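# Place the axle in the empty green saddle

## Task

Put the axle into the green saddle that is currently empty, so that every other object ends up standing where it originally was. It only counts if the result stays in place without a robot holding it, so open the gripper and move the arms away from it before ending.

## Robot and tools

Setup: four identical i2rt Big YAM arms named arm1, arm2, arm3 and arm4. Each has six joints, a two-finger gripper and a wrist camera. When joints 1 and 6 are at 0 and the hand is level and pointing forward, the wrist camera sits on top of the hand and looks toward the fingertips. A hand reaches roughly 1.0 m from its joint-1 axis. There is also a fixed room camera, cam_high. Loose objects may occasionally get a small shove from outside.

Frame: there is one shared scene frame with its origin on the floor and +z pointing up. The hand point is midway between the fingertips. The hand's z axis runs along the fingers, and the fingers open and close along its y axis. Foot poses are never printed.

execute_actions: the argument actions is a list holding exactly one action, or none. An empty list just returns the state and images. The action is an object keyed by robot name. Under each name goes "joints", a map from joint name to an absolute target (never an offset). Each arm gets its own map, and you may give any subset of joints. The joints are:
- joint1_rad, from -2.879 to 2.879 rad: turns the arm about its foot. Positive is counter-clockwise seen from above, and 0 points the way the foot faces.
- joint2_rad, from 0 to 3.141: the shoulder. At 0 the upper arm points backward and roughly level; increasing it swings the arm up and then forward.
- joint3_rad, from 0 to 3.019: the elbow. At 0 it is folded; increasing it opens the arm.
- joint4_rad, from -1.692 to 1.57: hand pitch. Positive tilts the fingers up.
- joint5_rad, from -1.57 to 1.57: sideways hand swing. Positive is to the arm's right.
- joint6_rad, from -2.094 to 2.094: hand roll. Positive is clockwise when viewed from behind the hand.
- gripper_m, from 0 to 0.093 m: the gap between the fingertips. Each finger pad can push with about 50 to 62 N.

A target counts as reached within these tolerances: ±0.045, 0.14, 0.09, 0.055, 0.03 and 0.035 for joints 1 to 6, and ±0.003 for the gripper. All motions in an action start at the same moment but may finish at different times. Joints move at different speeds, so the hand can take a wide path. An action lasts at most 15 s. Any unknown key or out-of-range number rejects the whole call and nothing moves. The optional cameras argument lists which images to return: arm1_cam_wrist, arm2_cam_wrist, arm3_cam_wrist, arm4_cam_wrist, cam_high or all. Omitting it, null or ["all"] returns every camera; [] returns none. The pictures line gives the order of the images.

wait(seconds, 0 to 10) sends no commands and returns the state and images. zoom_image(camera, region=[x0,y0,x1,y1]) shows a close-up of that camera's most recent full image. Pixel (0,0) is the top-left corner, and the region can be at most 504x504. finished_scene(scene) ends scene 1 or 2 permanently and reports whether the task succeeded. Sending a reply with no tool call ends all remaining scenes.

Reading the results. joint_positions gives the actual joint angles. joint_status says how each commanded joint finished:
- off_target: the joint stopped away from its target and may still be pushing.
- contact_stop: the joint now holds where it stopped.
- time_out: the joint may keep pushing toward its target, or toward a point capped at 0.375, 0.375, 0.113, 0.225, 0.075 and 0.3 rad from where it stands (joints 1 to 6). If the obstruction clears, it continues on its own.
- "joint command not followed", usually with a cause line, and not_followed per joint: the self- and inter-arm collision check held back that arm's joint targets. Its gripper target still runs, and the withheld targets may be retried with every later action.

on_its_own lists what the call did not command. There, "held at" means the target a joint is holding, not its position. A joint or arm left out of an action may still be pushing toward an old target. To relieve a push, send the joint its reported position. A new target very close to the current position may not move anything. A joint holding a load up slowly sinks. If a result reports a stop, any later execute_actions, wait or finished_scene calls in the same reply are skipped.

Cameras: each calibration line gives the model (fisheye for the wrist cameras, pinhole+radial for cam_high), K, D, T_world_to_cam and pos_world. In a given scene these can be off by a few degrees and millimetres. Wrist camera poses are computed from joint readings, so they can be off by more. Results list any camera whose numbers have changed.

Things to avoid:
- Knocking anything off the work area or onto the floor; this fails the task.
- Two arms pressing hard against each other; this fails and ends the run, and a hard hit can too. Nothing in the state reports arm-to-arm contact. The collision check ignores fingers, gripper housings and wrist cameras, and it may act too late.
- Disturbing the other objects.
- Drops, slips, slams and hard pushes.

The arms do not stop on contact and keep pushing hard. Sustained pushing or holding heats the motors. A MOTOR HOT line appears from 85 °C. At 100 °C an OVER-TEMPERATURE FAULT occurs and that arm goes limp and falls. Joints it had been commanded then read limit_stop_at_motor_heat, and you should resend their targets afterwards.

After placing the axle, open the gripper, retract the arm, check the result, then call finished_scene. The next scene's task comes with that result. If resuming from a summary, first send an empty actions list.

Each tool is called after "Request:" in YAML: its name, and indented under it one key for each argument.

## Session

Request:
execute_actions:
  actions: []

Scene clock: 0.00 s.
arm1.joint_positions: joint1_rad=+0.880 joint2_rad=+0.599 joint3_rad=+1.417 joint4_rad=-1.211 joint5_rad=-0.025 joint6_rad=+0.064 gripper_m=+0.094
arm1.joint_status: not commanded
arm1.hand: x=-0.4594 y=+0.1993 z=+1.3528 quat_wxyz=(-0.531, -0.305, -0.773, +0.162) (m; scene frame)
arm2.joint_positions: joint1_rad=+0.842 joint2_rad=+0.459 joint3_rad=+1.431 joint4_rad=-1.348 joint5_rad=-0.128 joint6_rad=-0.158 gripper_m=+0.094
arm2.joint_status: not commanded
arm2.hand: x=-0.7688 y=-0.2615 z=+1.3888 quat_wxyz=(-0.195, +0.801, -0.201, -0.529) (m; scene frame)
arm3.joint_positions: joint1_rad=+0.637 joint2_rad=+0.615 joint3_rad=+1.330 joint4_rad=-1.398 joint5_rad=-0.298 joint6_rad=-0.460 gripper_m=+0.094
arm3.joint_status: not commanded
arm3.hand: x=+0.8000 y=+0.1901 z=+1.3337 quat_wxyz=(-0.412, -0.171, -0.877, +0.179) (m; scene frame)
arm4.joint_positions: joint1_rad=+0.769 joint2_rad=+0.450 joint3_rad=+1.461 joint4_rad=-1.252 joint5_rad=+0.036 joint6_rad=+0.104 gripper_m=+0.095
arm4.joint_status: not commanded
arm4.hand: x=+0.5460 y=-0.2403 z=+1.3924 quat_wxyz=(-0.218, +0.701, -0.349, -0.582) (m; scene frame)
pictures: arm1_cam_wrist, arm2_cam_wrist, arm3_cam_wrist, arm4_cam_wrist, cam_high
Images, in order (width x height): arm1_cam_wrist 504x504, arm2_cam_wrist 504x504, arm3_cam_wrist 504x504, arm4_cam_wrist 504x504, cam_high 504x504.

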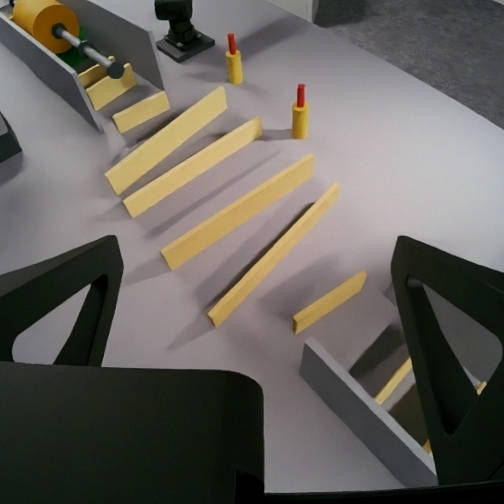

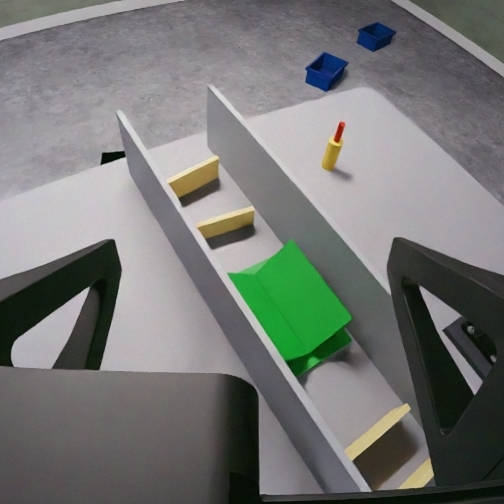

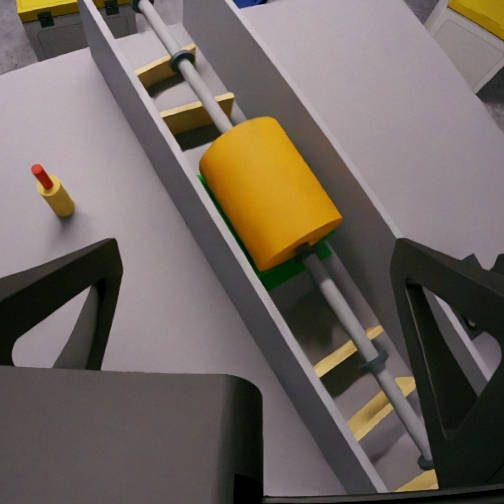

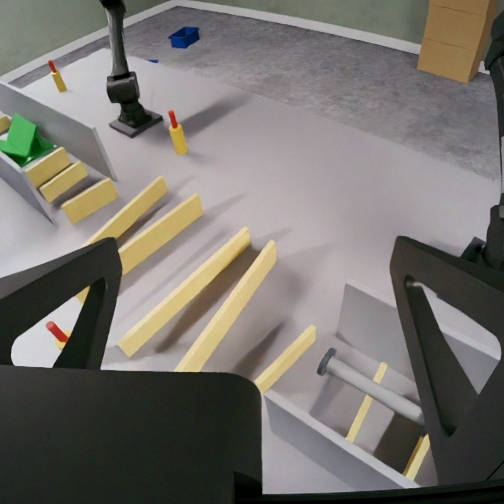

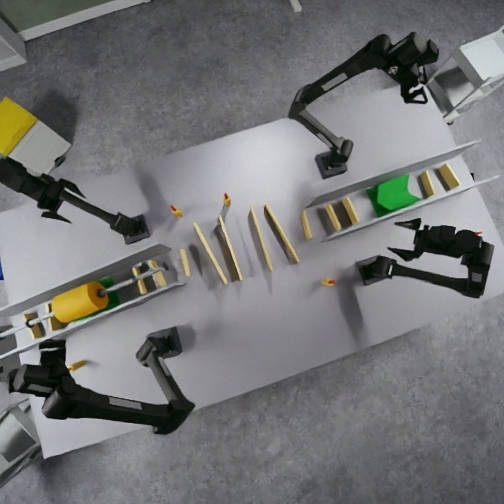

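Request:
execute_actions:
  actions:
    - {"arm1":{"joints":{"joint4_rad":-0.4}},"arm2":{"joints":{"joint1_rad":0.0}},"arm3":{"joints":{"joint2_rad":1.1}},"arm4":{"joints":{"joint3_rad":1.0}}}
  cameras: []

Request:
execute_actions:
  actions:
    - {"arm1":{"joints":{"joint1_rad":0.0,"joint5_rad":0,"joint6_rad":0}},"arm2":{"joints":{"joint5_rad":0.0,"joint6_rad":0,"joint2_rad":0.9,"joint4_rad":-1.6}},"arm3":{"joints":{"joint1_rad":0,"joint5_rad":0,"joint6_rad":0}},"arm4":{"joints":{"joint1_rad":0,"joint5_rad":0,"joint6_rad":0}}}

Scene clock: 2.67 s.
arm1.joint_positions: joint1_rad=+0.880 joint2_rad=+0.599 joint3_rad=+1.417 joint4_rad=-0.422 joint5_rad=-0.025 joint6_rad=+0.064 gripper_m=+0.094
arm1.joint_status: all done
arm1.hand: x=-0.4600 y=+0.1988 z=+1.5418 quat_wxyz=(-0.793, -0.199, -0.517, +0.253) (m; scene frame)
arm2.joint_positions: joint1_rad=+0.012 joint2_rad=+0.459 joint3_rad=+1.431 joint4_rad=-1.348 joint5_rad=-0.128 joint6_rad=-0.158 gripper_m=+0.094
arm2.joint_status: all done
arm2.hand: x=-0.6617 y=-0.1949 z=+1.3887 quat_wxyz=(-0.392, +0.652, -0.507, -0.405) (m; scene frame)
arm3.joint_positions: joint1_rad=+0.637 joint2_rad=+1.115 joint3_rad=+1.330 joint4_rad=-1.398 joint5_rad=-0.298 joint6_rad=-0.460 gripper_m=+0.094
arm3.joint_status: all done
arm3.hand: x=+0.8870 y=+0.0615 z=+1.1917 quat_wxyz=(-0.245, -0.224, -0.943, +0.015) (m; scene frame)
arm4.joint_positions: joint1_rad=+0.769 joint2_rad=+0.456 joint3_rad=+0.998 joint4_rad=-1.252 joint5_rad=+0.036 joint6_rad=+0.104 gripper_m=+0.095
arm4.joint_status: all done
arm4.hand: x=+0.4909 y=-0.1876 z=+1.1673 quat_wxyz=(-0.153, +0.814, -0.398, -0.394) (m; scene frame)
pictures: none
No camera images: the call's "cameras" was empty. Leave "cameras" out to get every camera's image.

Scene clock: 4.13 s.
arm1.joint_positions: joint1_rad=+0.005 joint2_rad=+0.599 joint3_rad=+1.417 joint4_rad=-0.422 joint5_rad=+0.000 joint6_rad=+0.015 gripper_m=+0.094
arm1.joint_status: all done
arm1.hand: x=-0.6442 y=+0.1121 z=+1.5410 quat_wxyz=(-0.592, -0.398, -0.388, +0.584) (m; scene frame)
arm2.joint_positions: joint1_rad=+0.012 joint2_rad=+0.898 joint3_rad=+1.431 joint4_rad=-1.590 joint5_rad=-0.004 joint6_rad=-0.010 gripper_m=+0.094
arm2.joint_status: all done
arm2.hand: x=-0.6411 y=-0.0609 z=+1.2526 quat_wxyz=(-0.178, +0.689, -0.679, -0.180) (m; scene frame)
arm3.joint_positions: joint1_rad=+0.003 joint2_rad=+1.115 joint3_rad=+1.330 joint4_rad=-1.398 joint5_rad=-0.002 joint6_rad=-0.013 gripper_m=+0.094
arm3.joint_status: all done
arm3.hand: x=+0.6169 y=-0.0317 z=+1.1814 quat_wxyz=(-0.137, -0.707, -0.681, +0.136) (m; scene frame)
arm4.joint_positions: joint1_rad=+0.005 joint2_rad=+0.456 joint3_rad=+0.998 joint4_rad=-1.252 joint5_rad=+0.001 joint6_rad=+0.011 gripper_m=+0.095
arm4.joint_status: all done
arm4.hand: x=+0.6413 y=-0.1262 z=+1.1653 quat_wxyz=(-0.287, +0.643, -0.641, -0.305) (m; scene frame)
pictures: arm1_cam_wrist, arm2_cam_wrist, arm3_cam_wrist, arm4_cam_wrist, cam_high
camera_calibration (this result's frames):
arm1_cam_wrist: T_world_to_cam=[[-0.999875, 0.00590239, -0.0146832, -0.624288], [0.0156867, 0.247197, -0.968838, 1.47824], [-0.00208881, -0.968947, -0.247259, 0.610981], [0, 0, 0, 1]] pos_world=[-0.646122, 0.230276, 1.57408]
arm2_cam_wrist: T_world_to_cam=[[0.999912, 0.0118325, -0.00597388, 0.650407], [0.0125109, -0.991373, 0.13047, -0.212959], [-0.00437856, -0.130533, -0.991434, 1.35187], [0, 0, 0, 1]] pos_world=[-0.641766, -0.0423551, 1.37196]
arm3_cam_wrist: T_world_to_cam=[[-0.999641, 0.0208287, -0.0168242, 0.636692], [0.0162202, 0.971031, 0.238401, -0.25452], [0.0213024, 0.238043, -0.971021, 1.27034], [0, 0, 0, 1]] pos_world=[0.613531, -0.0685108, 1.30492]
arm4_cam_wrist: T_world_to_cam=[[0.999772, 0.01195, -0.0176749, -0.618507], [0.00767383, -0.974393, -0.224721, 0.139186], [-0.0199077, 0.224535, -0.974263, 1.30128], [0, 0, 0, 1]] pos_world=[0.643204, -0.149171, 1.28814]
Images, in order (width x height): arm1_cam_wrist 504x504, arm2_cam_wrist 504x504, arm3_cam_wrist 504x504, arm4_cam_wrist 504x504, cam_high 504x504.

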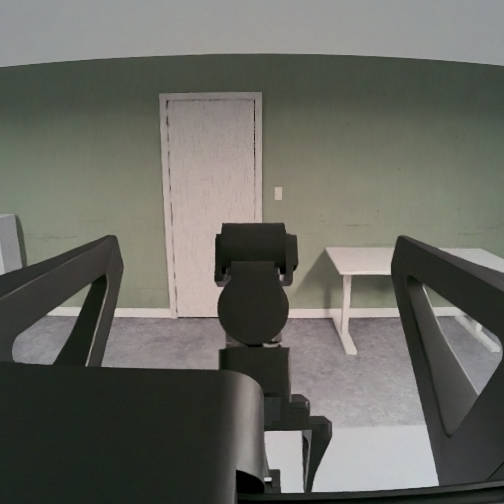

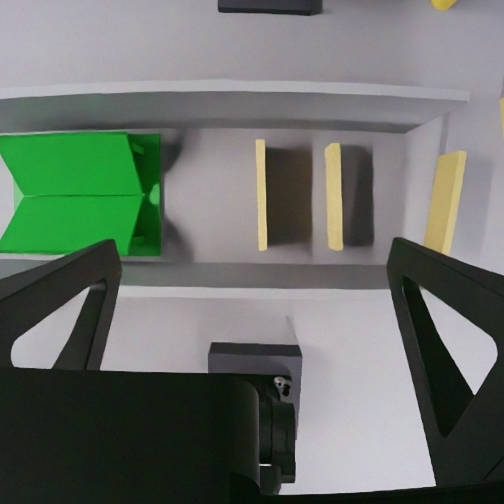

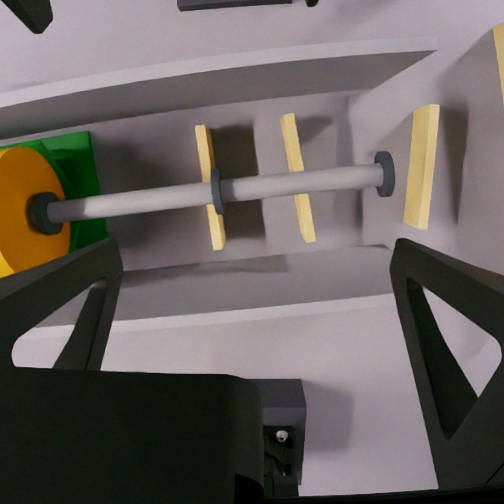

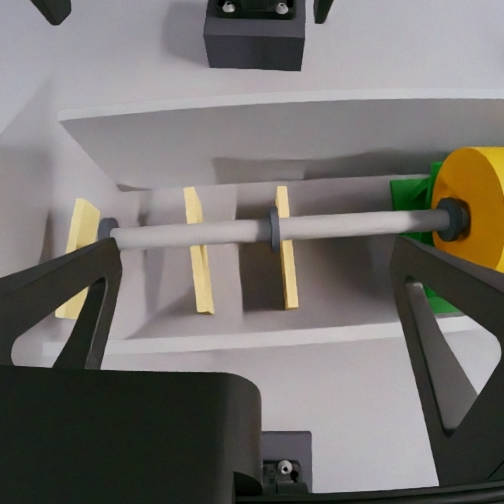

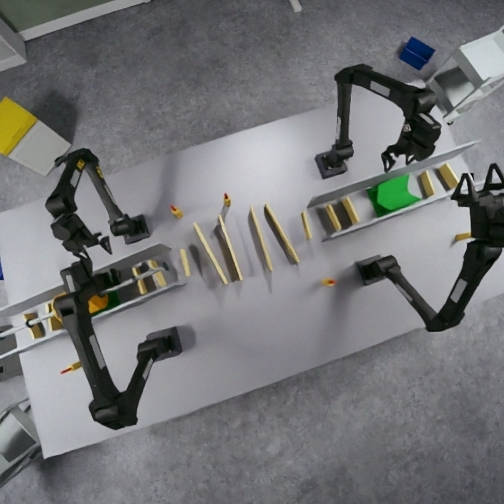

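Request:
execute_actions:
  actions:
    - {"arm3":{"joints":{"joint1_rad":0.936,"joint6_rad":-0.635,"joint3_rad":1.7,"joint2_rad":1.4}},"arm4":{"joints":{"joint6_rad":-1.923,"joint3_rad":1.27}}}
  cameras: []

Request:
execute_actions:
  actions:
    - {"arm3":{"joints":{"joint2_rad":2.106,"joint3_rad":2.214,"joint4_rad":-1.679}},"arm4":{"joints":{"joint1_rad":-0.352,"joint2_rad":1.232,"joint4_rad":-1.609}},"arm2":{"joints":{"joint1_rad":-1.0,"joint4_rad":-1.3}}}

Scene clock: 10.43 s.
arm1.joint_positions: joint1_rad=+0.005 joint2_rad=+0.599 joint3_rad=+1.417 joint4_rad=-0.422 joint5_rad=+0.000 joint6_rad=+0.015 gripper_m=+0.094
arm1.joint_status: not commanded
arm1.hand: x=-0.6442 y=+0.1121 z=+1.5410 quat_wxyz=(-0.592, -0.398, -0.388, +0.584) (m; scene frame)
arm2.joint_positions: joint1_rad=+0.012 joint2_rad=+0.898 joint3_rad=+1.431 joint4_rad=-1.590 joint5_rad=-0.004 joint6_rad=-0.010 gripper_m=+0.094
arm2.joint_status: not commanded
arm2.hand: x=-0.6411 y=-0.0609 z=+1.2526 quat_wxyz=(-0.178, +0.689, -0.679, -0.180) (m; scene frame)
arm3.joint_positions: joint1_rad=+0.946 joint2_rad=+1.406 joint3_rad=+1.646 joint4_rad=-1.401 joint5_rad=-0.002 joint6_rad=-0.622 gripper_m=+0.094
arm3.joint_status: all done
arm3.hand: x=+1.0220 y=+0.0397 z=+1.2129 quat_wxyz=(-0.169, -0.027, -0.978, +0.122) (m; scene frame)
arm4.joint_positions: joint1_rad=-0.005 joint2_rad=+0.442 joint3_rad=+1.242 joint4_rad=-1.266 joint5_rad=+0.003 joint6_rad=-1.912 gripper_m=+0.095
arm4.joint_status: all done
arm4.hand: x=+0.6459 y=-0.1576 z=+1.2876 quat_wxyz=(-0.520, +0.838, +0.145, +0.082) (m; scene frame)
pictures: none
No camera images: the call's "cameras" was empty. Leave "cameras" out to get every camera's image.

Scene clock: 12.03 s.
arm1.joint_positions: joint1_rad=+0.005 joint2_rad=+0.599 joint3_rad=+1.417 joint4_rad=-0.422 joint5_rad=+0.000 joint6_rad=+0.015 gripper_m=+0.094
arm1.joint_status: not commanded
arm1.hand: x=-0.6442 y=+0.1121 z=+1.5410 quat_wxyz=(-0.592, -0.398, -0.388, +0.584) (m; scene frame)
arm2.joint_positions: joint1_rad=-0.989 joint2_rad=+0.898 joint3_rad=+1.431 joint4_rad=-1.316 joint5_rad=-0.002 joint6_rad=-0.009 gripper_m=+0.094
arm2.joint_status: all done
arm2.hand: x=-0.3520 y=-0.1641 z=+1.2932 quat_wxyz=(-0.368, +0.266, -0.885, -0.107) (m; scene frame)
arm3.joint_positions: joint1_rad=+0.946 joint2_rad=+2.134 joint3_rad=+2.154 joint4_rad=-1.667 joint5_rad=-0.002 joint6_rad=-0.623 gripper_m=+0.094
arm3.joint_status: all done
arm3.hand: x=+1.1405 y=-0.0535 z=+1.0103 quat_wxyz=(+0.024, -0.027, -0.999, -0.024) (m; scene frame)
arm4.joint_positions: joint1_rad=-0.348 joint2_rad=+1.238 joint3_rad=+1.242 joint4_rad=-1.597 joint5_rad=+0.001 joint6_rad=-1.913 gripper_m=+0.095
arm4.joint_status: all done
arm4.hand: x=+0.7544 y=-0.0308 z=+1.0355 quat_wxyz=(+0.009, +1.000, +0.006, -0.010) (m; scene frame)
pictures: arm1_cam_wrist, arm2_cam_wrist, arm3_cam_wrist, arm4_cam_wrist, cam_high
camera_calibration (this result's frames):
arm1_cam_wrist: T_world_to_cam=[[-0.999875, 0.00590239, -0.0146832, -0.624288], [0.0156867, 0.247197, -0.968838, 1.47824], [-0.00208881, -0.968947, -0.247259, 0.610981], [0, 0, 0, 1]] pos_world=[-0.646122, 0.230276, 1.57408]
arm2_cam_wrist: T_world_to_cam=[[0.548105, -0.836407, -0.00177829, 0.0591343], [-0.827944, -0.542255, -0.143067, -0.192528], [0.118698, 0.0798879, -0.989711, 1.45556], [0, 0, 0, 1]] pos_world=[-0.364586, -0.17122, 1.41315]
arm3_cam_wrist: T_world_to_cam=[[-0.0444293, -0.997169, -0.0606694, 0.0580626], [-0.780573, -0.00325065, 0.625056, 0.264898], [-0.623484, 0.0751277, -0.778219, 1.63005], [0, 0, 0, 1]] pos_world=[1.22566, -0.0637027, 1.10648]
arm4_cam_wrist: T_world_to_cam=[[-0.0129629, 0.999824, -0.01356, 0.055151], [0.814928, 0.018422, 0.579269, -1.20884], [0.579417, -0.0035414, -0.815023, 0.531569], [0, 0, 0, 1]] pos_world=[0.677833, -0.0309896, 1.13423]
Images, in order (width x height): arm1_cam_wrist 504x504, arm2_cam_wrist 504x504, arm3_cam_wrist 504x504, arm4_cam_wrist 504x504, cam_high 504x504.

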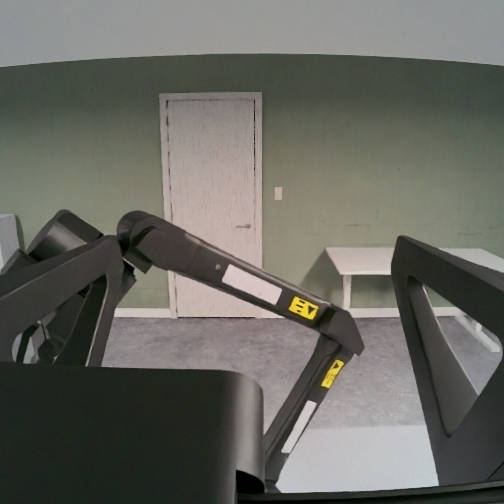

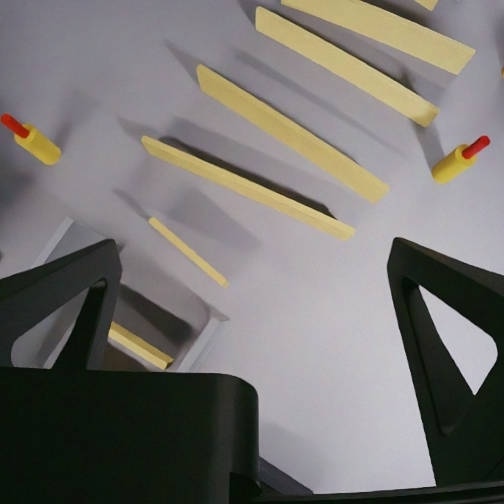

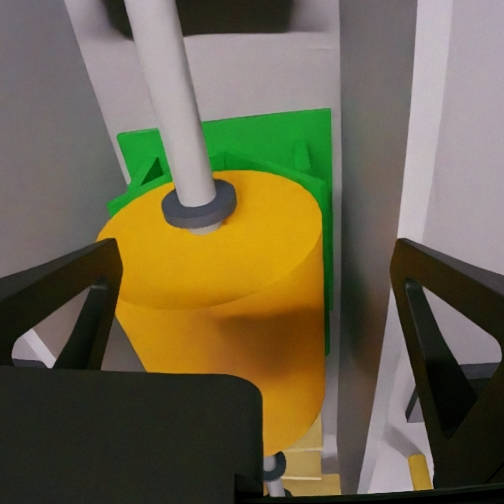

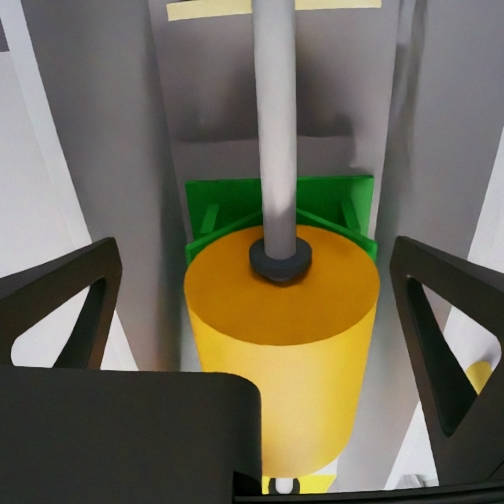

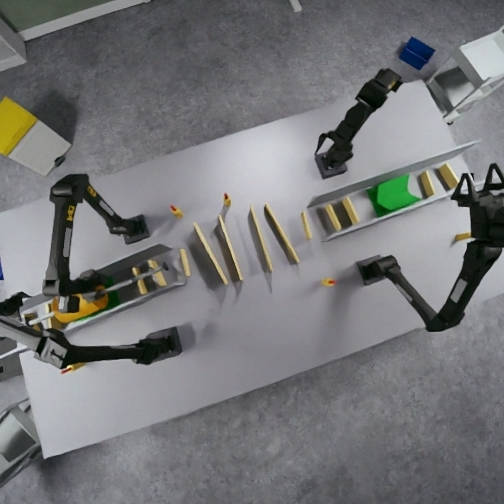

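Request:
execute_actions:
  actions:
    - {"arm3":{"joints":{"joint1_rad":1.04,"joint2_rad":2.10,"joint3_rad":1.98,"joint4_rad":-1.45}},"arm4":{"joints":{"joint1_rad":-0.335,"joint2_rad":1.30,"joint3_rad":1.07,"joint4_rad":-1.34,"joint6_rad":-1.96}},"arm1":{"joints":{"joint1_rad":1.1,"joint3_rad":0.3,"joint2_rad":0.3,"joint4_rad":0.2}}}

Scene clock: 14.67 s.
arm1.joint_positions: joint1_rad=+1.097 joint2_rad=+0.312 joint3_rad=+0.292 joint4_rad=+0.177 joint5_rad=+0.000 joint6_rad=+0.014 gripper_m=+0.094
arm1.joint_status: all done
arm1.hand: x=-0.3696 y=+0.2057 z=+1.1111 quat_wxyz=(-0.740, -0.162, -0.628, +0.176) (m; scene frame)
arm2.joint_positions: joint1_rad=-0.989 joint2_rad=+0.898 joint3_rad=+1.431 joint4_rad=-1.316 joint5_rad=-0.002 joint6_rad=-0.009 gripper_m=+0.094
arm2.joint_status: not commanded
arm2.hand: x=-0.3520 y=-0.1641 z=+1.2932 quat_wxyz=(-0.368, +0.266, -0.885, -0.107) (m; scene frame)
arm3.joint_positions: joint1_rad=+1.047 joint2_rad=+2.113 joint3_rad=+1.984 joint4_rad=-1.464 joint5_rad=-0.002 joint6_rad=-0.623 gripper_m=+0.094
arm3.joint_status: all done
arm3.hand: x=+1.1828 y=-0.0031 z=+0.9589 quat_wxyz=(+0.002, +0.024, -1.000, -0.007) (m; scene frame)
arm4.joint_positions: joint1_rad=-0.344 joint2_rad=+1.307 joint3_rad=+1.065 joint4_rad=-1.352 joint5_rad=+0.001 joint6_rad=-1.949 gripper_m=+0.095
arm4.joint_status: all done
arm4.hand: x=+0.7567 y=-0.0161 z=+0.9454 quat_wxyz=(+0.010, +1.000, +0.026, -0.010) (m; scene frame)
pictures: arm1_cam_wrist, arm2_cam_wrist, arm3_cam_wrist, arm4_cam_wrist, cam_high
camera_calibration (this result's frames):
arm1_cam_wrist: T_world_to_cam=[[-0.46946, -0.882844, -0.013929, 0.0214196], [-0.404642, 0.22914, -0.885302, 0.789883], [0.784775, -0.409978, -0.464807, 1.01347], [0, 0, 0, 1]] pos_world=[-0.465671, 0.253417, 1.17065]
arm2_cam_wrist: T_world_to_cam=[[0.548105, -0.836407, -0.00177829, 0.0591343], [-0.827944, -0.542255, -0.143067, -0.192528], [0.118698, 0.0798879, -0.989711, 1.45556], [0, 0, 0, 1]] pos_world=[-0.364586, -0.17122, 1.41315]
arm3_cam_wrist: T_world_to_cam=[[0.0584499, -0.997925, -0.0270081, -0.0468339], [-0.804321, -0.0631008, 0.590835, 0.390971], [-0.591313, -0.012811, -0.80634, 1.60133], [0, 0, 0, 1]] pos_world=[1.26409, -0.00155143, 1.05895]
arm4_cam_wrist: T_world_to_cam=[[-0.0530282, 0.998482, -0.0148983, 0.0707897], [0.814331, 0.0518736, 0.578078, -1.15663], [0.577973, 0.0185223, -0.815845, 0.459077], [0, 0, 0, 1]] pos_world=[0.680299, -0.0191869, 1.04421]
Images, in order (width x height): arm1_cam_wrist 504x504, arm2_cam_wrist 504x504, arm3_cam_wrist 504x504, arm4_cam_wrist 504x504, cam_high 504x504.

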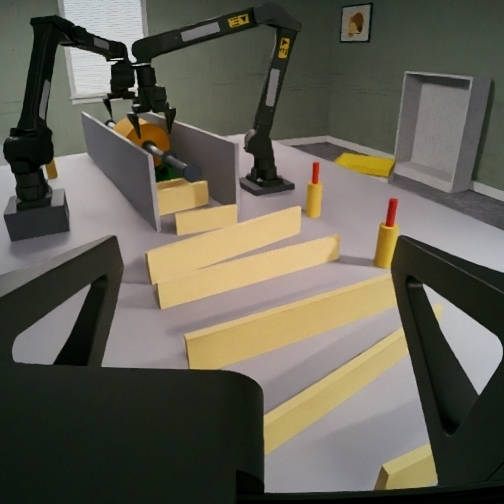

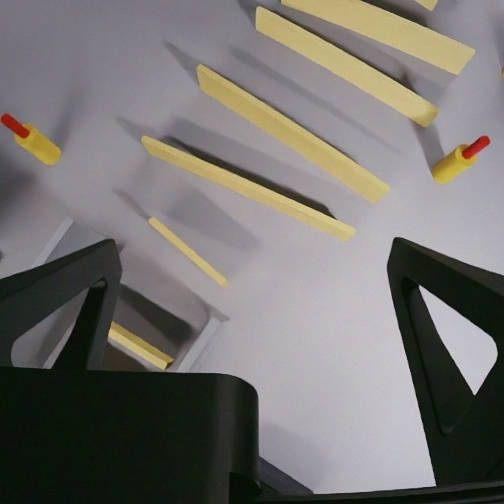

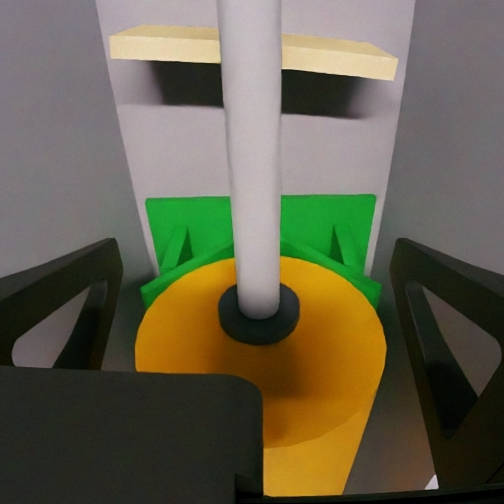

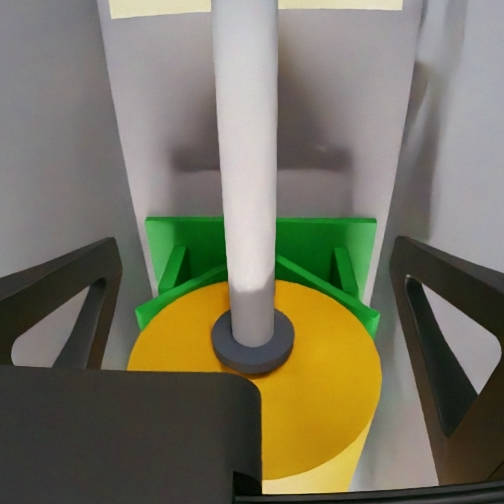

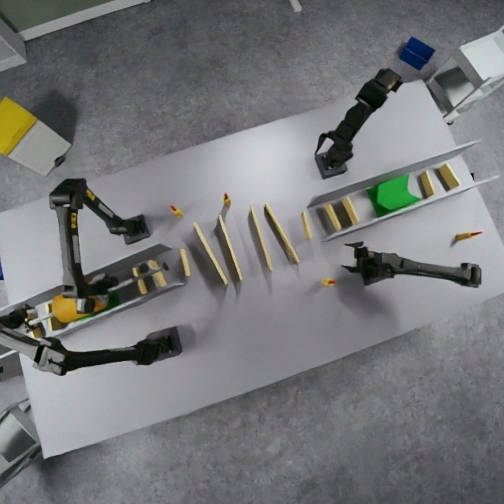

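Request:
execute_actions:
  actions:
    - {"arm3":{"joints":{"joint2_rad":2.12,"joint3_rad":1.775,"joint4_rad":-1.21}},"arm4":{"joints":{"joint2_rad":1.345,"joint3_rad":0.91,"joint4_rad":-1.115}}}
  cameras: ["arm1_cam_wrist","arm3_cam_wrist","arm4_cam_wrist"]

Scene clock: 16.07 s.
arm1.joint_positions: joint1_rad=+1.097 joint2_rad=+0.312 joint3_rad=+0.292 joint4_rad=+0.177 joint5_rad=+0.000 joint6_rad=+0.014 gripper_m=+0.094
arm1.joint_status: not commanded
arm1.hand: x=-0.3696 y=+0.2057 z=+1.1111 quat_wxyz=(-0.740, -0.162, -0.628, +0.176) (m; scene frame)
arm2.joint_positions: joint1_rad=-0.989 joint2_rad=+0.898 joint3_rad=+1.431 joint4_rad=-1.316 joint5_rad=-0.002 joint6_rad=-0.009 gripper_m=+0.094
arm2.joint_status: not commanded
arm2.hand: x=-0.3520 y=-0.1641 z=+1.2932 quat_wxyz=(-0.368, +0.266, -0.885, -0.107) (m; scene frame)
arm3.joint_positions: joint1_rad=+1.047 joint2_rad=+2.113 joint3_rad=+1.779 joint4_rad=-1.224 joint5_rad=-0.002 joint6_rad=-0.623 gripper_m=+0.094
arm3.joint_status: all done
arm3.hand: x=+1.1759 y=+0.0020 z=+0.8827 quat_wxyz=(-0.012, +0.024, -1.000, +0.003) (m; scene frame)
arm4.joint_positions: joint1_rad=-0.344 joint2_rad=+1.346 joint3_rad=+0.905 joint4_rad=-1.128 joint5_rad=+0.001 joint6_rad=-1.949 gripper_m=+0.095
arm4.joint_status: all done
arm4.hand: x=+0.7545 y=-0.0194 z=+0.8753 quat_wxyz=(-0.003, +1.000, +0.026, -0.006) (m; scene frame)
pictures: arm1_cam_wrist, arm3_cam_wrist, arm4_cam_wrist
camera_calibration (this result's frames):
arm1_cam_wrist: T_world_to_cam=[[-0.46946, -0.882844, -0.013929, 0.0214196], [-0.404642, 0.22914, -0.885302, 0.789883], [0.784775, -0.409978, -0.464807, 1.01347], [0, 0, 0, 1]] pos_world=[-0.465671, 0.253417, 1.17065]
arm3_cam_wrist: T_world_to_cam=[[0.0587158, -0.998254, -0.0064485, -0.0618692], [-0.821215, -0.0519734, 0.568247, 0.470486], [-0.56759, -0.0280695, -0.822833, 1.52256], [0, 0, 0, 1]] pos_world=[1.25419, 0.00542907, 0.985064]
arm4_cam_wrist: T_world_to_cam=[[-0.0529996, 0.998542, 0.0102569, 0.0509136], [0.809268, 0.0369313, 0.586278, -1.1178], [0.585044, 0.0393731, -0.810045, 0.393222], [0, 0, 0, 1]] pos_world=[0.677248, -0.0250398, 0.973348]
Images, in order (width x height): arm1_cam_wrist 504x504, arm3_cam_wrist 504x504, arm4_cam_wrist 504x504.

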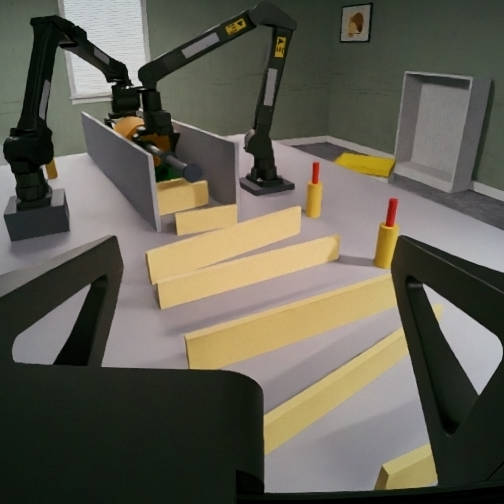

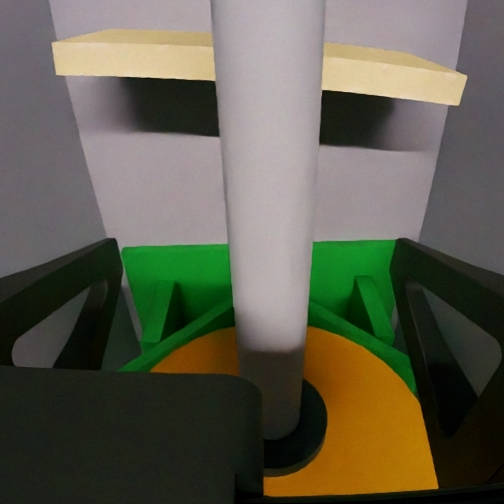

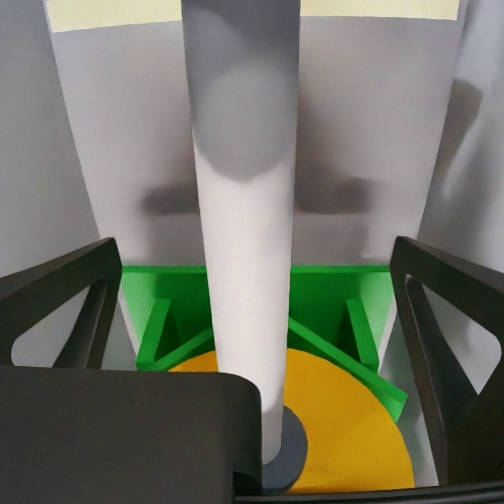

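Request:
execute_actions:
  actions:
    - {"arm3":{"joints":{"joint2_rad":2.14,"joint3_rad":1.735,"joint4_rad":-1.15}},"arm4":{"joints":{"joint2_rad":1.375,"joint3_rad":0.875,"joint4_rad":-1.055}}}
  cameras: []

Request:
execute_actions:
  actions:
    - {"arm3":{"joints":{"gripper_m":0.0}},"arm4":{"joints":{"gripper_m":0.0}}}
  cameras: ["arm3_cam_wrist","arm4_cam_wrist"]

Scene clock: 17.03 s.
arm1.joint_positions: joint1_rad=+1.097 joint2_rad=+0.312 joint3_rad=+0.292 joint4_rad=+0.177 joint5_rad=+0.000 joint6_rad=+0.014 gripper_m=+0.094
arm1.joint_status: not commanded
arm1.hand: x=-0.3696 y=+0.2057 z=+1.1111 quat_wxyz=(-0.740, -0.162, -0.628, +0.176) (m; scene frame)
arm2.joint_positions: joint1_rad=-0.989 joint2_rad=+0.898 joint3_rad=+1.431 joint4_rad=-1.316 joint5_rad=-0.002 joint6_rad=-0.009 gripper_m=+0.094
arm2.joint_status: not commanded
arm2.hand: x=-0.3520 y=-0.1641 z=+1.2932 quat_wxyz=(-0.368, +0.266, -0.885, -0.107) (m; scene frame)
arm3.joint_positions: joint1_rad=+1.047 joint2_rad=+2.117 joint3_rad=+1.744 joint4_rad=-1.164 joint5_rad=-0.002 joint6_rad=-0.623 gripper_m=+0.094
arm3.joint_status: all done
arm3.hand: x=+1.1771 y=+0.0013 z=+0.8679 quat_wxyz=(-0.021, +0.024, -0.999, +0.009) (m; scene frame)
arm4.joint_positions: joint1_rad=-0.344 joint2_rad=+1.367 joint3_rad=+0.878 joint4_rad=-1.068 joint5_rad=+0.001 joint6_rad=-1.949 gripper_m=+0.095
arm4.joint_status: all done
arm4.hand: x=+0.7550 y=-0.0171 z=+0.8587 quat_wxyz=(-0.008, +1.000, +0.026, -0.004) (m; scene frame)
pictures: none
No camera images: the call's "cameras" was empty. Leave "cameras" out to get every camera's image.

Scene clock: 17.77 s.
arm1.joint_positions: joint1_rad=+1.097 joint2_rad=+0.312 joint3_rad=+0.292 joint4_rad=+0.177 joint5_rad=+0.000 joint6_rad=+0.014 gripper_m=+0.094
arm1.joint_status: not commanded
arm1.hand: x=-0.3696 y=+0.2057 z=+1.1111 quat_wxyz=(-0.740, -0.162, -0.628, +0.176) (m; scene frame)
arm2.joint_positions: joint1_rad=-0.989 joint2_rad=+0.898 joint3_rad=+1.431 joint4_rad=-1.316 joint5_rad=-0.002 joint6_rad=-0.009 gripper_m=+0.094
arm2.joint_status: not commanded
arm2.hand: x=-0.3520 y=-0.1641 z=+1.2932 quat_wxyz=(-0.368, +0.266, -0.885, -0.107) (m; scene frame)
arm3.joint_positions: joint1_rad=+1.041 joint2_rad=+2.117 joint3_rad=+1.744 joint4_rad=-1.153 joint5_rad=+0.003 joint6_rad=-0.647 gripper_m=+0.023
arm3.joint_status: gripper_m off_target (ended at +0.023, target +0.000)
arm3.hand: x=+1.1766 y=-0.0039 z=+0.8680 quat_wxyz=(-0.023, +0.033, -0.999, +0.015) (m; scene frame)
arm4.joint_positions: joint1_rad=-0.344 joint2_rad=+1.367 joint3_rad=+0.872 joint4_rad=-1.073 joint5_rad=+0.006 joint6_rad=-1.957 gripper_m=+0.023
arm4.joint_status: gripper_m off_target (ended at +0.023, target +0.000)
arm4.hand: x=+0.7546 y=-0.0209 z=+0.8570 quat_wxyz=(-0.002, +1.000, +0.030, -0.003) (m; scene frame)
pictures: arm3_cam_wrist, arm4_cam_wrist
camera_calibration (this result's frames):
arm3_cam_wrist: T_world_to_cam=[[0.0760302, -0.996944, 0.0179192, -0.109461], [-0.833159, -0.0536459, 0.550426, 0.508667], [-0.547783, -0.0567786, -0.834692, 1.49762], [0, 0, 0, 1]] pos_world=[1.25249, 0.0031937, 0.97203]
arm4_cam_wrist: T_world_to_cam=[[-0.0610322, 0.9981, 0.00847108, 0.0601484], [0.806157, 0.0442874, 0.590042, -1.10784], [0.588546, 0.0428406, -0.807328, 0.373478], [0, 0, 0, 1]] pos_world=[0.676958, -0.0269706, 0.954684]
Images, in order (width x height): arm3_cam_wrist 504x504, arm4_cam_wrist 504x504.

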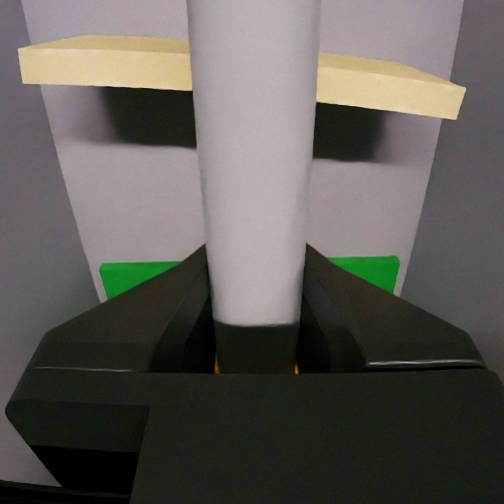

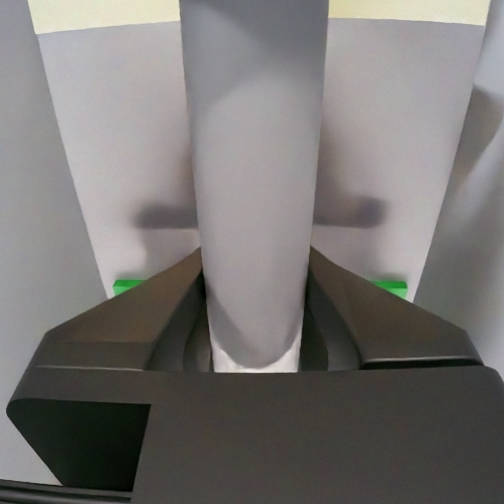

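Request:
execute_actions:
  actions:
    - {"arm3":{"joints":{"joint2_rad":2.10,"joint3_rad":2.0,"joint4_rad":-1.43}},"arm4":{"joints":{"joint2_rad":1.30,"joint3_rad":1.08,"joint4_rad":-1.32}}}
  cameras: ["arm1_cam_wrist","arm4_cam_wrist"]

Scene clock: 19.17 s.
arm1.joint_positions: joint1_rad=+1.097 joint2_rad=+0.312 joint3_rad=+0.292 joint4_rad=+0.177 joint5_rad=+0.000 joint6_rad=+0.014 gripper_m=+0.094
arm1.joint_status: not commanded
arm1.hand: x=-0.3696 y=+0.2057 z=+1.1111 quat_wxyz=(-0.740, -0.162, -0.628, +0.176) (m; scene frame)
arm2.joint_positions: joint1_rad=-0.989 joint2_rad=+0.898 joint3_rad=+1.431 joint4_rad=-1.316 joint5_rad=-0.002 joint6_rad=-0.009 gripper_m=+0.094
arm2.joint_status: not commanded
arm2.hand: x=-0.3520 y=-0.1641 z=+1.2932 quat_wxyz=(-0.368, +0.266, -0.885, -0.107) (m; scene frame)
arm3.joint_positions: joint1_rad=+1.043 joint2_rad=+2.135 joint3_rad=+1.918 joint4_rad=-1.411 joint5_rad=+0.006 joint6_rad=-0.636 gripper_m=+0.023
arm3.joint_status: all done
arm3.hand: x=+1.1744 y=-0.0019 z=+0.9203 quat_wxyz=(+0.019, +0.029, -0.999, -0.014) (m; scene frame)
arm4.joint_positions: joint1_rad=-0.339 joint2_rad=+1.322 joint3_rad=+1.019 joint4_rad=-1.296 joint5_rad=-0.003 joint6_rad=-1.944 gripper_m=+0.023
arm4.joint_status: all done
arm4.hand: x=+0.7535 y=-0.0166 z=+0.9237 quat_wxyz=(+0.011, +1.000, +0.025, -0.013) (m; scene frame)
pictures: arm1_cam_wrist, arm4_cam_wrist
camera_calibration (this result's frames):
arm1_cam_wrist: T_world_to_cam=[[-0.46946, -0.882844, -0.013929, 0.0214196], [-0.404642, 0.22914, -0.885302, 0.789883], [0.784775, -0.409978, -0.464807, 1.01347], [0, 0, 0, 1]] pos_world=[-0.465671, 0.253417, 1.17065]
arm4_cam_wrist: T_world_to_cam=[[-0.0526661, 0.998471, -0.0168202, 0.0722698], [0.817478, 0.0527811, 0.573537, -1.13967], [0.573547, 0.0164558, -0.819007, 0.44947], [0, 0, 0, 1]] pos_world=[0.677672, -0.0194024, 1.02298]
Images, in order (width x height): arm1_cam_wrist 504x504, arm4_cam_wrist 504x504.

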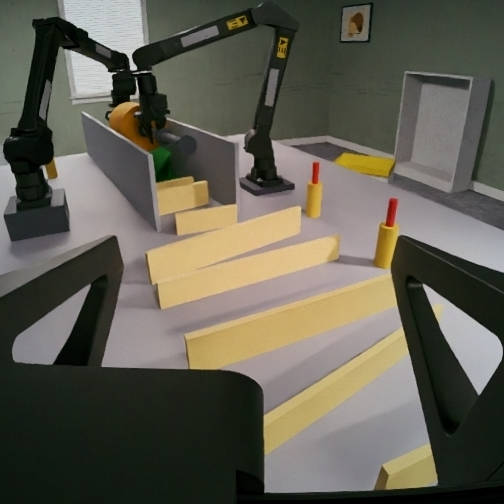

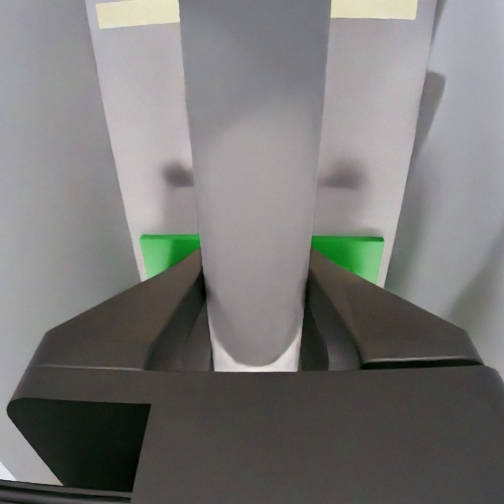

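Request:
execute_actions:
  actions:
    - {"arm3":{"joints":{"joint2_rad":2.05,"joint3_rad":2.195,"joint4_rad":-1.60}},"arm4":{"joints":{"joint2_rad":1.255,"joint3_rad":1.295,"joint4_rad":-1.54}}}
  cameras: []

Request:
execute_actions:
  actions:
    - {"arm3":{"joints":{"joint1_rad":0.915,"joint2_rad":1.785,"joint3_rad":1.74,"joint4_rad":-1.44,"joint6_rad":-0.725}},"arm4":{"joints":{"joint1_rad":0.012,"joint2_rad":1.205,"joint3_rad":1.24,"joint4_rad":-1.535,"joint6_rad":-1.575}}}
  cameras: ["arm1_cam_wrist","arm4_cam_wrist","arm3_cam_wrist"]

Scene clock: 21.83 s.
arm1.joint_positions: joint1_rad=+1.097 joint2_rad=+0.312 joint3_rad=+0.292 joint4_rad=+0.177 joint5_rad=+0.000 joint6_rad=+0.014 gripper_m=+0.094
arm1.joint_status: not commanded
arm1.hand: x=-0.3696 y=+0.2057 z=+1.1111 quat_wxyz=(-0.740, -0.162, -0.628, +0.176) (m; scene frame)
arm2.joint_positions: joint1_rad=-0.989 joint2_rad=+0.898 joint3_rad=+1.431 joint4_rad=-1.316 joint5_rad=-0.002 joint6_rad=-0.009 gripper_m=+0.094
arm2.joint_status: not commanded
arm2.hand: x=-0.3520 y=-0.1641 z=+1.2932 quat_wxyz=(-0.368, +0.266, -0.885, -0.107) (m; scene frame)
arm3.joint_positions: joint1_rad=+1.043 joint2_rad=+2.103 joint3_rad=+2.108 joint4_rad=-1.601 joint5_rad=+0.006 joint6_rad=-0.623 gripper_m=+0.023
arm3.joint_status: all done
arm3.hand: x=+1.1796 y=-0.0060 z=+1.0122 quat_wxyz=(+0.006, +0.022, -1.000, -0.004) (m; scene frame)
arm4.joint_positions: joint1_rad=-0.344 joint2_rad=+1.286 joint3_rad=+1.216 joint4_rad=-1.528 joint5_rad=+0.007 joint6_rad=-1.933 gripper_m=+0.023
arm4.joint_status: all done
arm4.hand: x=+0.7589 y=-0.0153 z=+1.0096 quat_wxyz=(+0.012, +1.000, +0.018, -0.008) (m; scene frame)
pictures: none
No camera images: the call's "cameras" was empty. Leave "cameras" out to get every camera's image.

Scene clock: 23.03 s.
arm1.joint_positions: joint1_rad=+1.097 joint2_rad=+0.312 joint3_rad=+0.292 joint4_rad=+0.177 joint5_rad=+0.000 joint6_rad=+0.014 gripper_m=+0.094
arm1.joint_status: not commanded
arm1.hand: x=-0.3696 y=+0.2057 z=+1.1111 quat_wxyz=(-0.740, -0.162, -0.628, +0.176) (m; scene frame)
arm2.joint_positions: joint1_rad=-0.989 joint2_rad=+0.898 joint3_rad=+1.431 joint4_rad=-1.316 joint5_rad=-0.002 joint6_rad=-0.009 gripper_m=+0.094
arm2.joint_status: not commanded
arm2.hand: x=-0.3520 y=-0.1641 z=+1.2932 quat_wxyz=(-0.368, +0.266, -0.885, -0.107) (m; scene frame)
arm3.joint_positions: joint1_rad=+0.901 joint2_rad=+1.835 joint3_rad=+1.721 joint4_rad=-1.467 joint5_rad=-0.002 joint6_rad=-0.717 gripper_m=+0.023
arm3.joint_status: all done
arm3.hand: x=+1.0606 y=-0.0218 z=+1.0215 quat_wxyz=(-0.003, -0.002, -1.000, -0.004) (m; scene frame)
arm4.joint_positions: joint1_rad=+0.001 joint2_rad=+1.232 joint3_rad=+1.208 joint4_rad=-1.552 joint5_rad=-0.007 joint6_rad=-1.540 gripper_m=+0.023
arm4.joint_status: all done
arm4.hand: x=+0.6370 y=-0.0103 z=+1.0263 quat_wxyz=(+0.000, +1.000, -0.006, -0.010) (m; scene frame)
pictures: arm1_cam_wrist, arm3_cam_wrist, arm4_cam_wrist
camera_calibration (this result's frames):
arm1_cam_wrist: T_world_to_cam=[[-0.46946, -0.882844, -0.013929, 0.0214196], [-0.404642, 0.22914, -0.885302, 0.789883], [0.784775, -0.409978, -0.464807, 1.01347], [0, 0, 0, 1]] pos_world=[-0.465671, 0.253417, 1.17065]
arm3_cam_wrist: T_world_to_cam=[[0.00716338, -0.999745, -0.0214242, -0.00803298], [-0.812097, -0.0183174, 0.583235, 0.271423], [-0.583478, 0.0132206, -0.812021, 1.57738], [0, 0, 0, 1]] pos_world=[1.14084, -0.023913, 1.12239]
arm4_cam_wrist: T_world_to_cam=[[0.0113826, 0.999931, 0.00304132, 0.000404223], [0.815302, -0.0110418, 0.578931, -1.10836], [0.578924, -0.00411016, -0.815371, 0.592862], [0, 0, 0, 1]] pos_world=[0.560421, -0.0102057, 1.12506]
Images, in order (width x height): arm1_cam_wrist 504x504, arm3_cam_wrist 504x504, arm4_cam_wrist 504x504.

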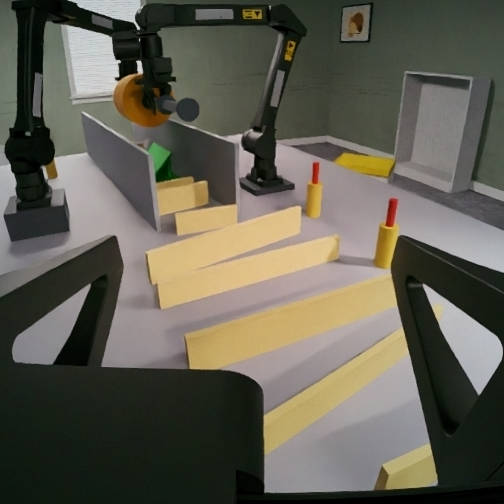

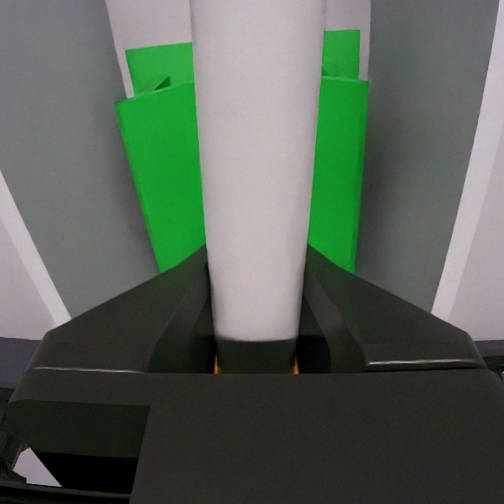

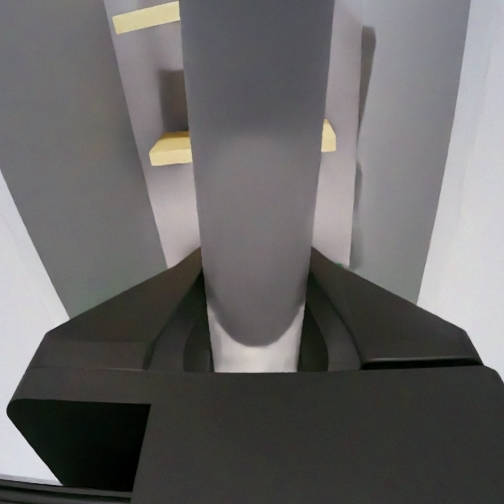

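Request:
execute_actions:
  actions:
    - {"arm3":{"joints":{"joint1_rad":0.75,"joint2_rad":1.56,"joint3_rad":1.445,"joint4_rad":-1.375,"joint6_rad":-0.875}},"arm4":{"joints":{"joint1_rad":0.352,"joint2_rad":1.265,"joint3_rad":1.30,"joint4_rad":-1.515,"joint6_rad":-1.21}},"arm2":{"joints":{"joint1_rad":-0.98,"joint2_rad":1.5,"joint3_rad":2.0,"joint4_rad":-1.69,"joint6_rad":0.6}}}
  cameras: []

Request:
execute_actions:
  actions:
    - {"arm3":{"joints":{"joint1_rad":0.52,"joint2_rad":1.39,"joint3_rad":1.245,"joint4_rad":-1.36,"joint6_rad":-1.10}},"arm4":{"joints":{"joint1_rad":0.627,"joint2_rad":1.41,"joint3_rad":1.455,"joint4_rad":-1.51,"joint6_rad":-0.935}}}
  cameras: []

Request:
execute_actions:
  actions:
    - {"arm3":{"joints":{"joint1_rad":0.228,"joint2_rad":1.29,"joint3_rad":1.145,"joint4_rad":-1.37,"joint6_rad":-1.395}},"arm4":{"joints":{"joint1_rad":0.825,"joint2_rad":1.615,"joint3_rad":1.695,"joint4_rad":-1.545,"joint6_rad":-0.74}}}
  cameras: ["arm1_cam_wrist","cam_high"]

Scene clock: 25.30 s.
arm1.joint_positions: joint1_rad=+1.097 joint2_rad=+0.312 joint3_rad=+0.292 joint4_rad=+0.177 joint5_rad=+0.000 joint6_rad=+0.014 gripper_m=+0.094
arm1.joint_status: not commanded
arm1.hand: x=-0.3696 y=+0.2057 z=+1.1111 quat_wxyz=(-0.740, -0.162, -0.628, +0.176) (m; scene frame)
arm2.joint_positions: joint1_rad=-0.989 joint2_rad=+1.509 joint3_rad=+1.948 joint4_rad=-1.673 joint5_rad=-0.002 joint6_rad=+0.589 gripper_m=+0.094
arm2.joint_status: all done
joint sent to its limit — the command would take arm2.joint4_rad past its lower limit, so that joint was sent only as far as its limit.
arm2.hand: x=-0.2253 y=-0.0822 z=+1.2464 quat_wxyz=(-0.139, -0.008, -0.986, -0.093) (m; scene frame)
arm3.joint_positions: joint1_rad=+0.736 joint2_rad=+1.612 joint3_rad=+1.429 joint4_rad=-1.387 joint5_rad=-0.004 joint6_rad=-0.890 gripper_m=+0.023
arm3.joint_status: all done
arm3.hand: x=+0.9420 y=-0.0226 z=+1.0214 quat_wxyz=(-0.008, +0.002, -1.000, -0.001) (m; scene frame)
arm4.joint_positions: joint1_rad=+0.349 joint2_rad=+1.286 joint3_rad=+1.224 joint4_rad=-1.529 joint5_rad=+0.000 joint6_rad=-1.199 gripper_m=+0.023
arm4.joint_status: all done
arm4.hand: x=+0.5163 y=-0.0176 z=+1.0160 quat_wxyz=(+0.008, +1.000, -0.003, -0.003) (m; scene frame)
pictures: none
No camera images: the call's "cameras" was empty. Leave "cameras" out to get every camera's image.

Scene clock: 26.40 s.
arm1.joint_positions: joint1_rad=+1.097 joint2_rad=+0.312 joint3_rad=+0.292 joint4_rad=+0.177 joint5_rad=+0.000 joint6_rad=+0.014 gripper_m=+0.094
arm1.joint_status: not commanded
arm1.hand: x=-0.3696 y=+0.2057 z=+1.1111 quat_wxyz=(-0.740, -0.162, -0.628, +0.176) (m; scene frame)
arm2.joint_positions: joint1_rad=-0.989 joint2_rad=+1.509 joint3_rad=+1.948 joint4_rad=-1.673 joint5_rad=-0.002 joint6_rad=+0.590 gripper_m=+0.094
arm2.joint_status: not commanded
arm2.hand: x=-0.2253 y=-0.0822 z=+1.2464 quat_wxyz=(-0.139, -0.008, -0.986, -0.093) (m; scene frame)
arm3.joint_positions: joint1_rad=+0.506 joint2_rad=+1.432 joint3_rad=+1.228 joint4_rad=-1.371 joint5_rad=-0.004 joint6_rad=-1.123 gripper_m=+0.023
arm3.joint_status: all done
arm3.hand: x=+0.8176 y=-0.0183 z=+1.0214 quat_wxyz=(-0.007, +0.003, -1.000, -0.002) (m; scene frame)
arm4.joint_positions: joint1_rad=+0.629 joint2_rad=+1.444 joint3_rad=+1.377 joint4_rad=-1.515 joint5_rad=-0.003 joint6_rad=-0.919 gripper_m=+0.023
arm4.joint_status: all done
arm4.hand: x=+0.3907 y=-0.0156 z=+1.0176 quat_wxyz=(+0.003, +1.000, -0.003, -0.005) (m; scene frame)
pictures: none
No camera images: the call's "cameras" was empty. Leave "cameras" out to get every camera's image.

Scene clock: 27.43 s.
arm1.joint_positions: joint1_rad=+1.097 joint2_rad=+0.312 joint3_rad=+0.292 joint4_rad=+0.177 joint5_rad=+0.000 joint6_rad=+0.014 gripper_m=+0.094
arm1.joint_status: not commanded
arm1.hand: x=-0.3696 y=+0.2057 z=+1.1111 quat_wxyz=(-0.740, -0.162, -0.628, +0.176) (m; scene frame)
arm2.joint_positions: joint1_rad=-0.989 joint2_rad=+1.509 joint3_rad=+1.948 joint4_rad=-1.673 joint5_rad=-0.002 joint6_rad=+0.590 gripper_m=+0.094
arm2.joint_status: not commanded
arm2.hand: x=-0.2253 y=-0.0822 z=+1.2464 quat_wxyz=(-0.139, -0.008, -0.986, -0.093) (m; scene frame)
arm3.joint_positions: joint1_rad=+0.216 joint2_rad=+1.333 joint3_rad=+1.126 joint4_rad=-1.371 joint5_rad=-0.002 joint6_rad=-1.420 gripper_m=+0.023
arm3.joint_status: all done
arm3.hand: x=+0.6984 y=-0.0156 z=+1.0182 quat_wxyz=(-0.007, +0.007, -1.000, -0.004) (m; scene frame)
arm4.joint_positions: joint1_rad=+0.827 joint2_rad=+1.652 joint3_rad=+1.612 joint4_rad=-1.544 joint5_rad=+0.001 joint6_rad=-0.730 gripper_m=+0.023
arm4.joint_status: all done
arm4.hand: x=+0.2712 y=-0.0191 z=+1.0172 quat_wxyz=(+0.002, +1.000, +0.002, -0.002) (m; scene frame)
pictures: arm1_cam_wrist, cam_high
camera_calibration (this result's frames):
arm1_cam_wrist: T_world_to_cam=[[-0.46946, -0.882844, -0.013929, 0.0214196], [-0.404642, 0.22914, -0.885302, 0.789883], [0.784775, -0.409978, -0.464807, 1.01347], [0, 0, 0, 1]] pos_world=[-0.465671, 0.253417, 1.17065]
Images, in order (width x height): arm1_cam_wrist 504x504, cam_high 504x504.

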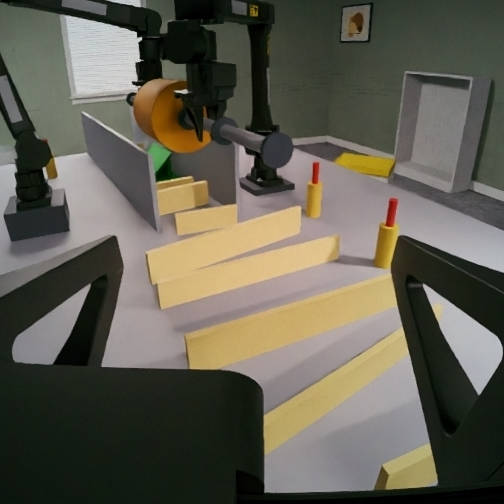

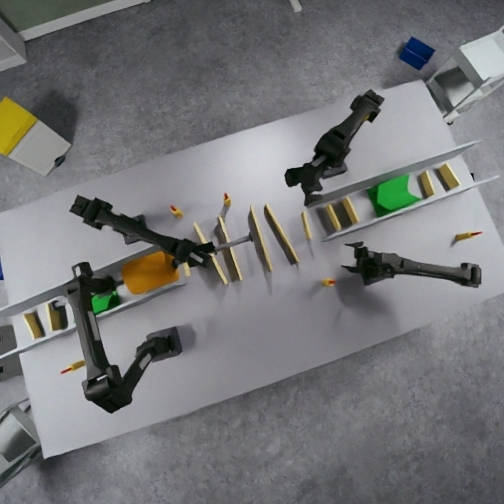

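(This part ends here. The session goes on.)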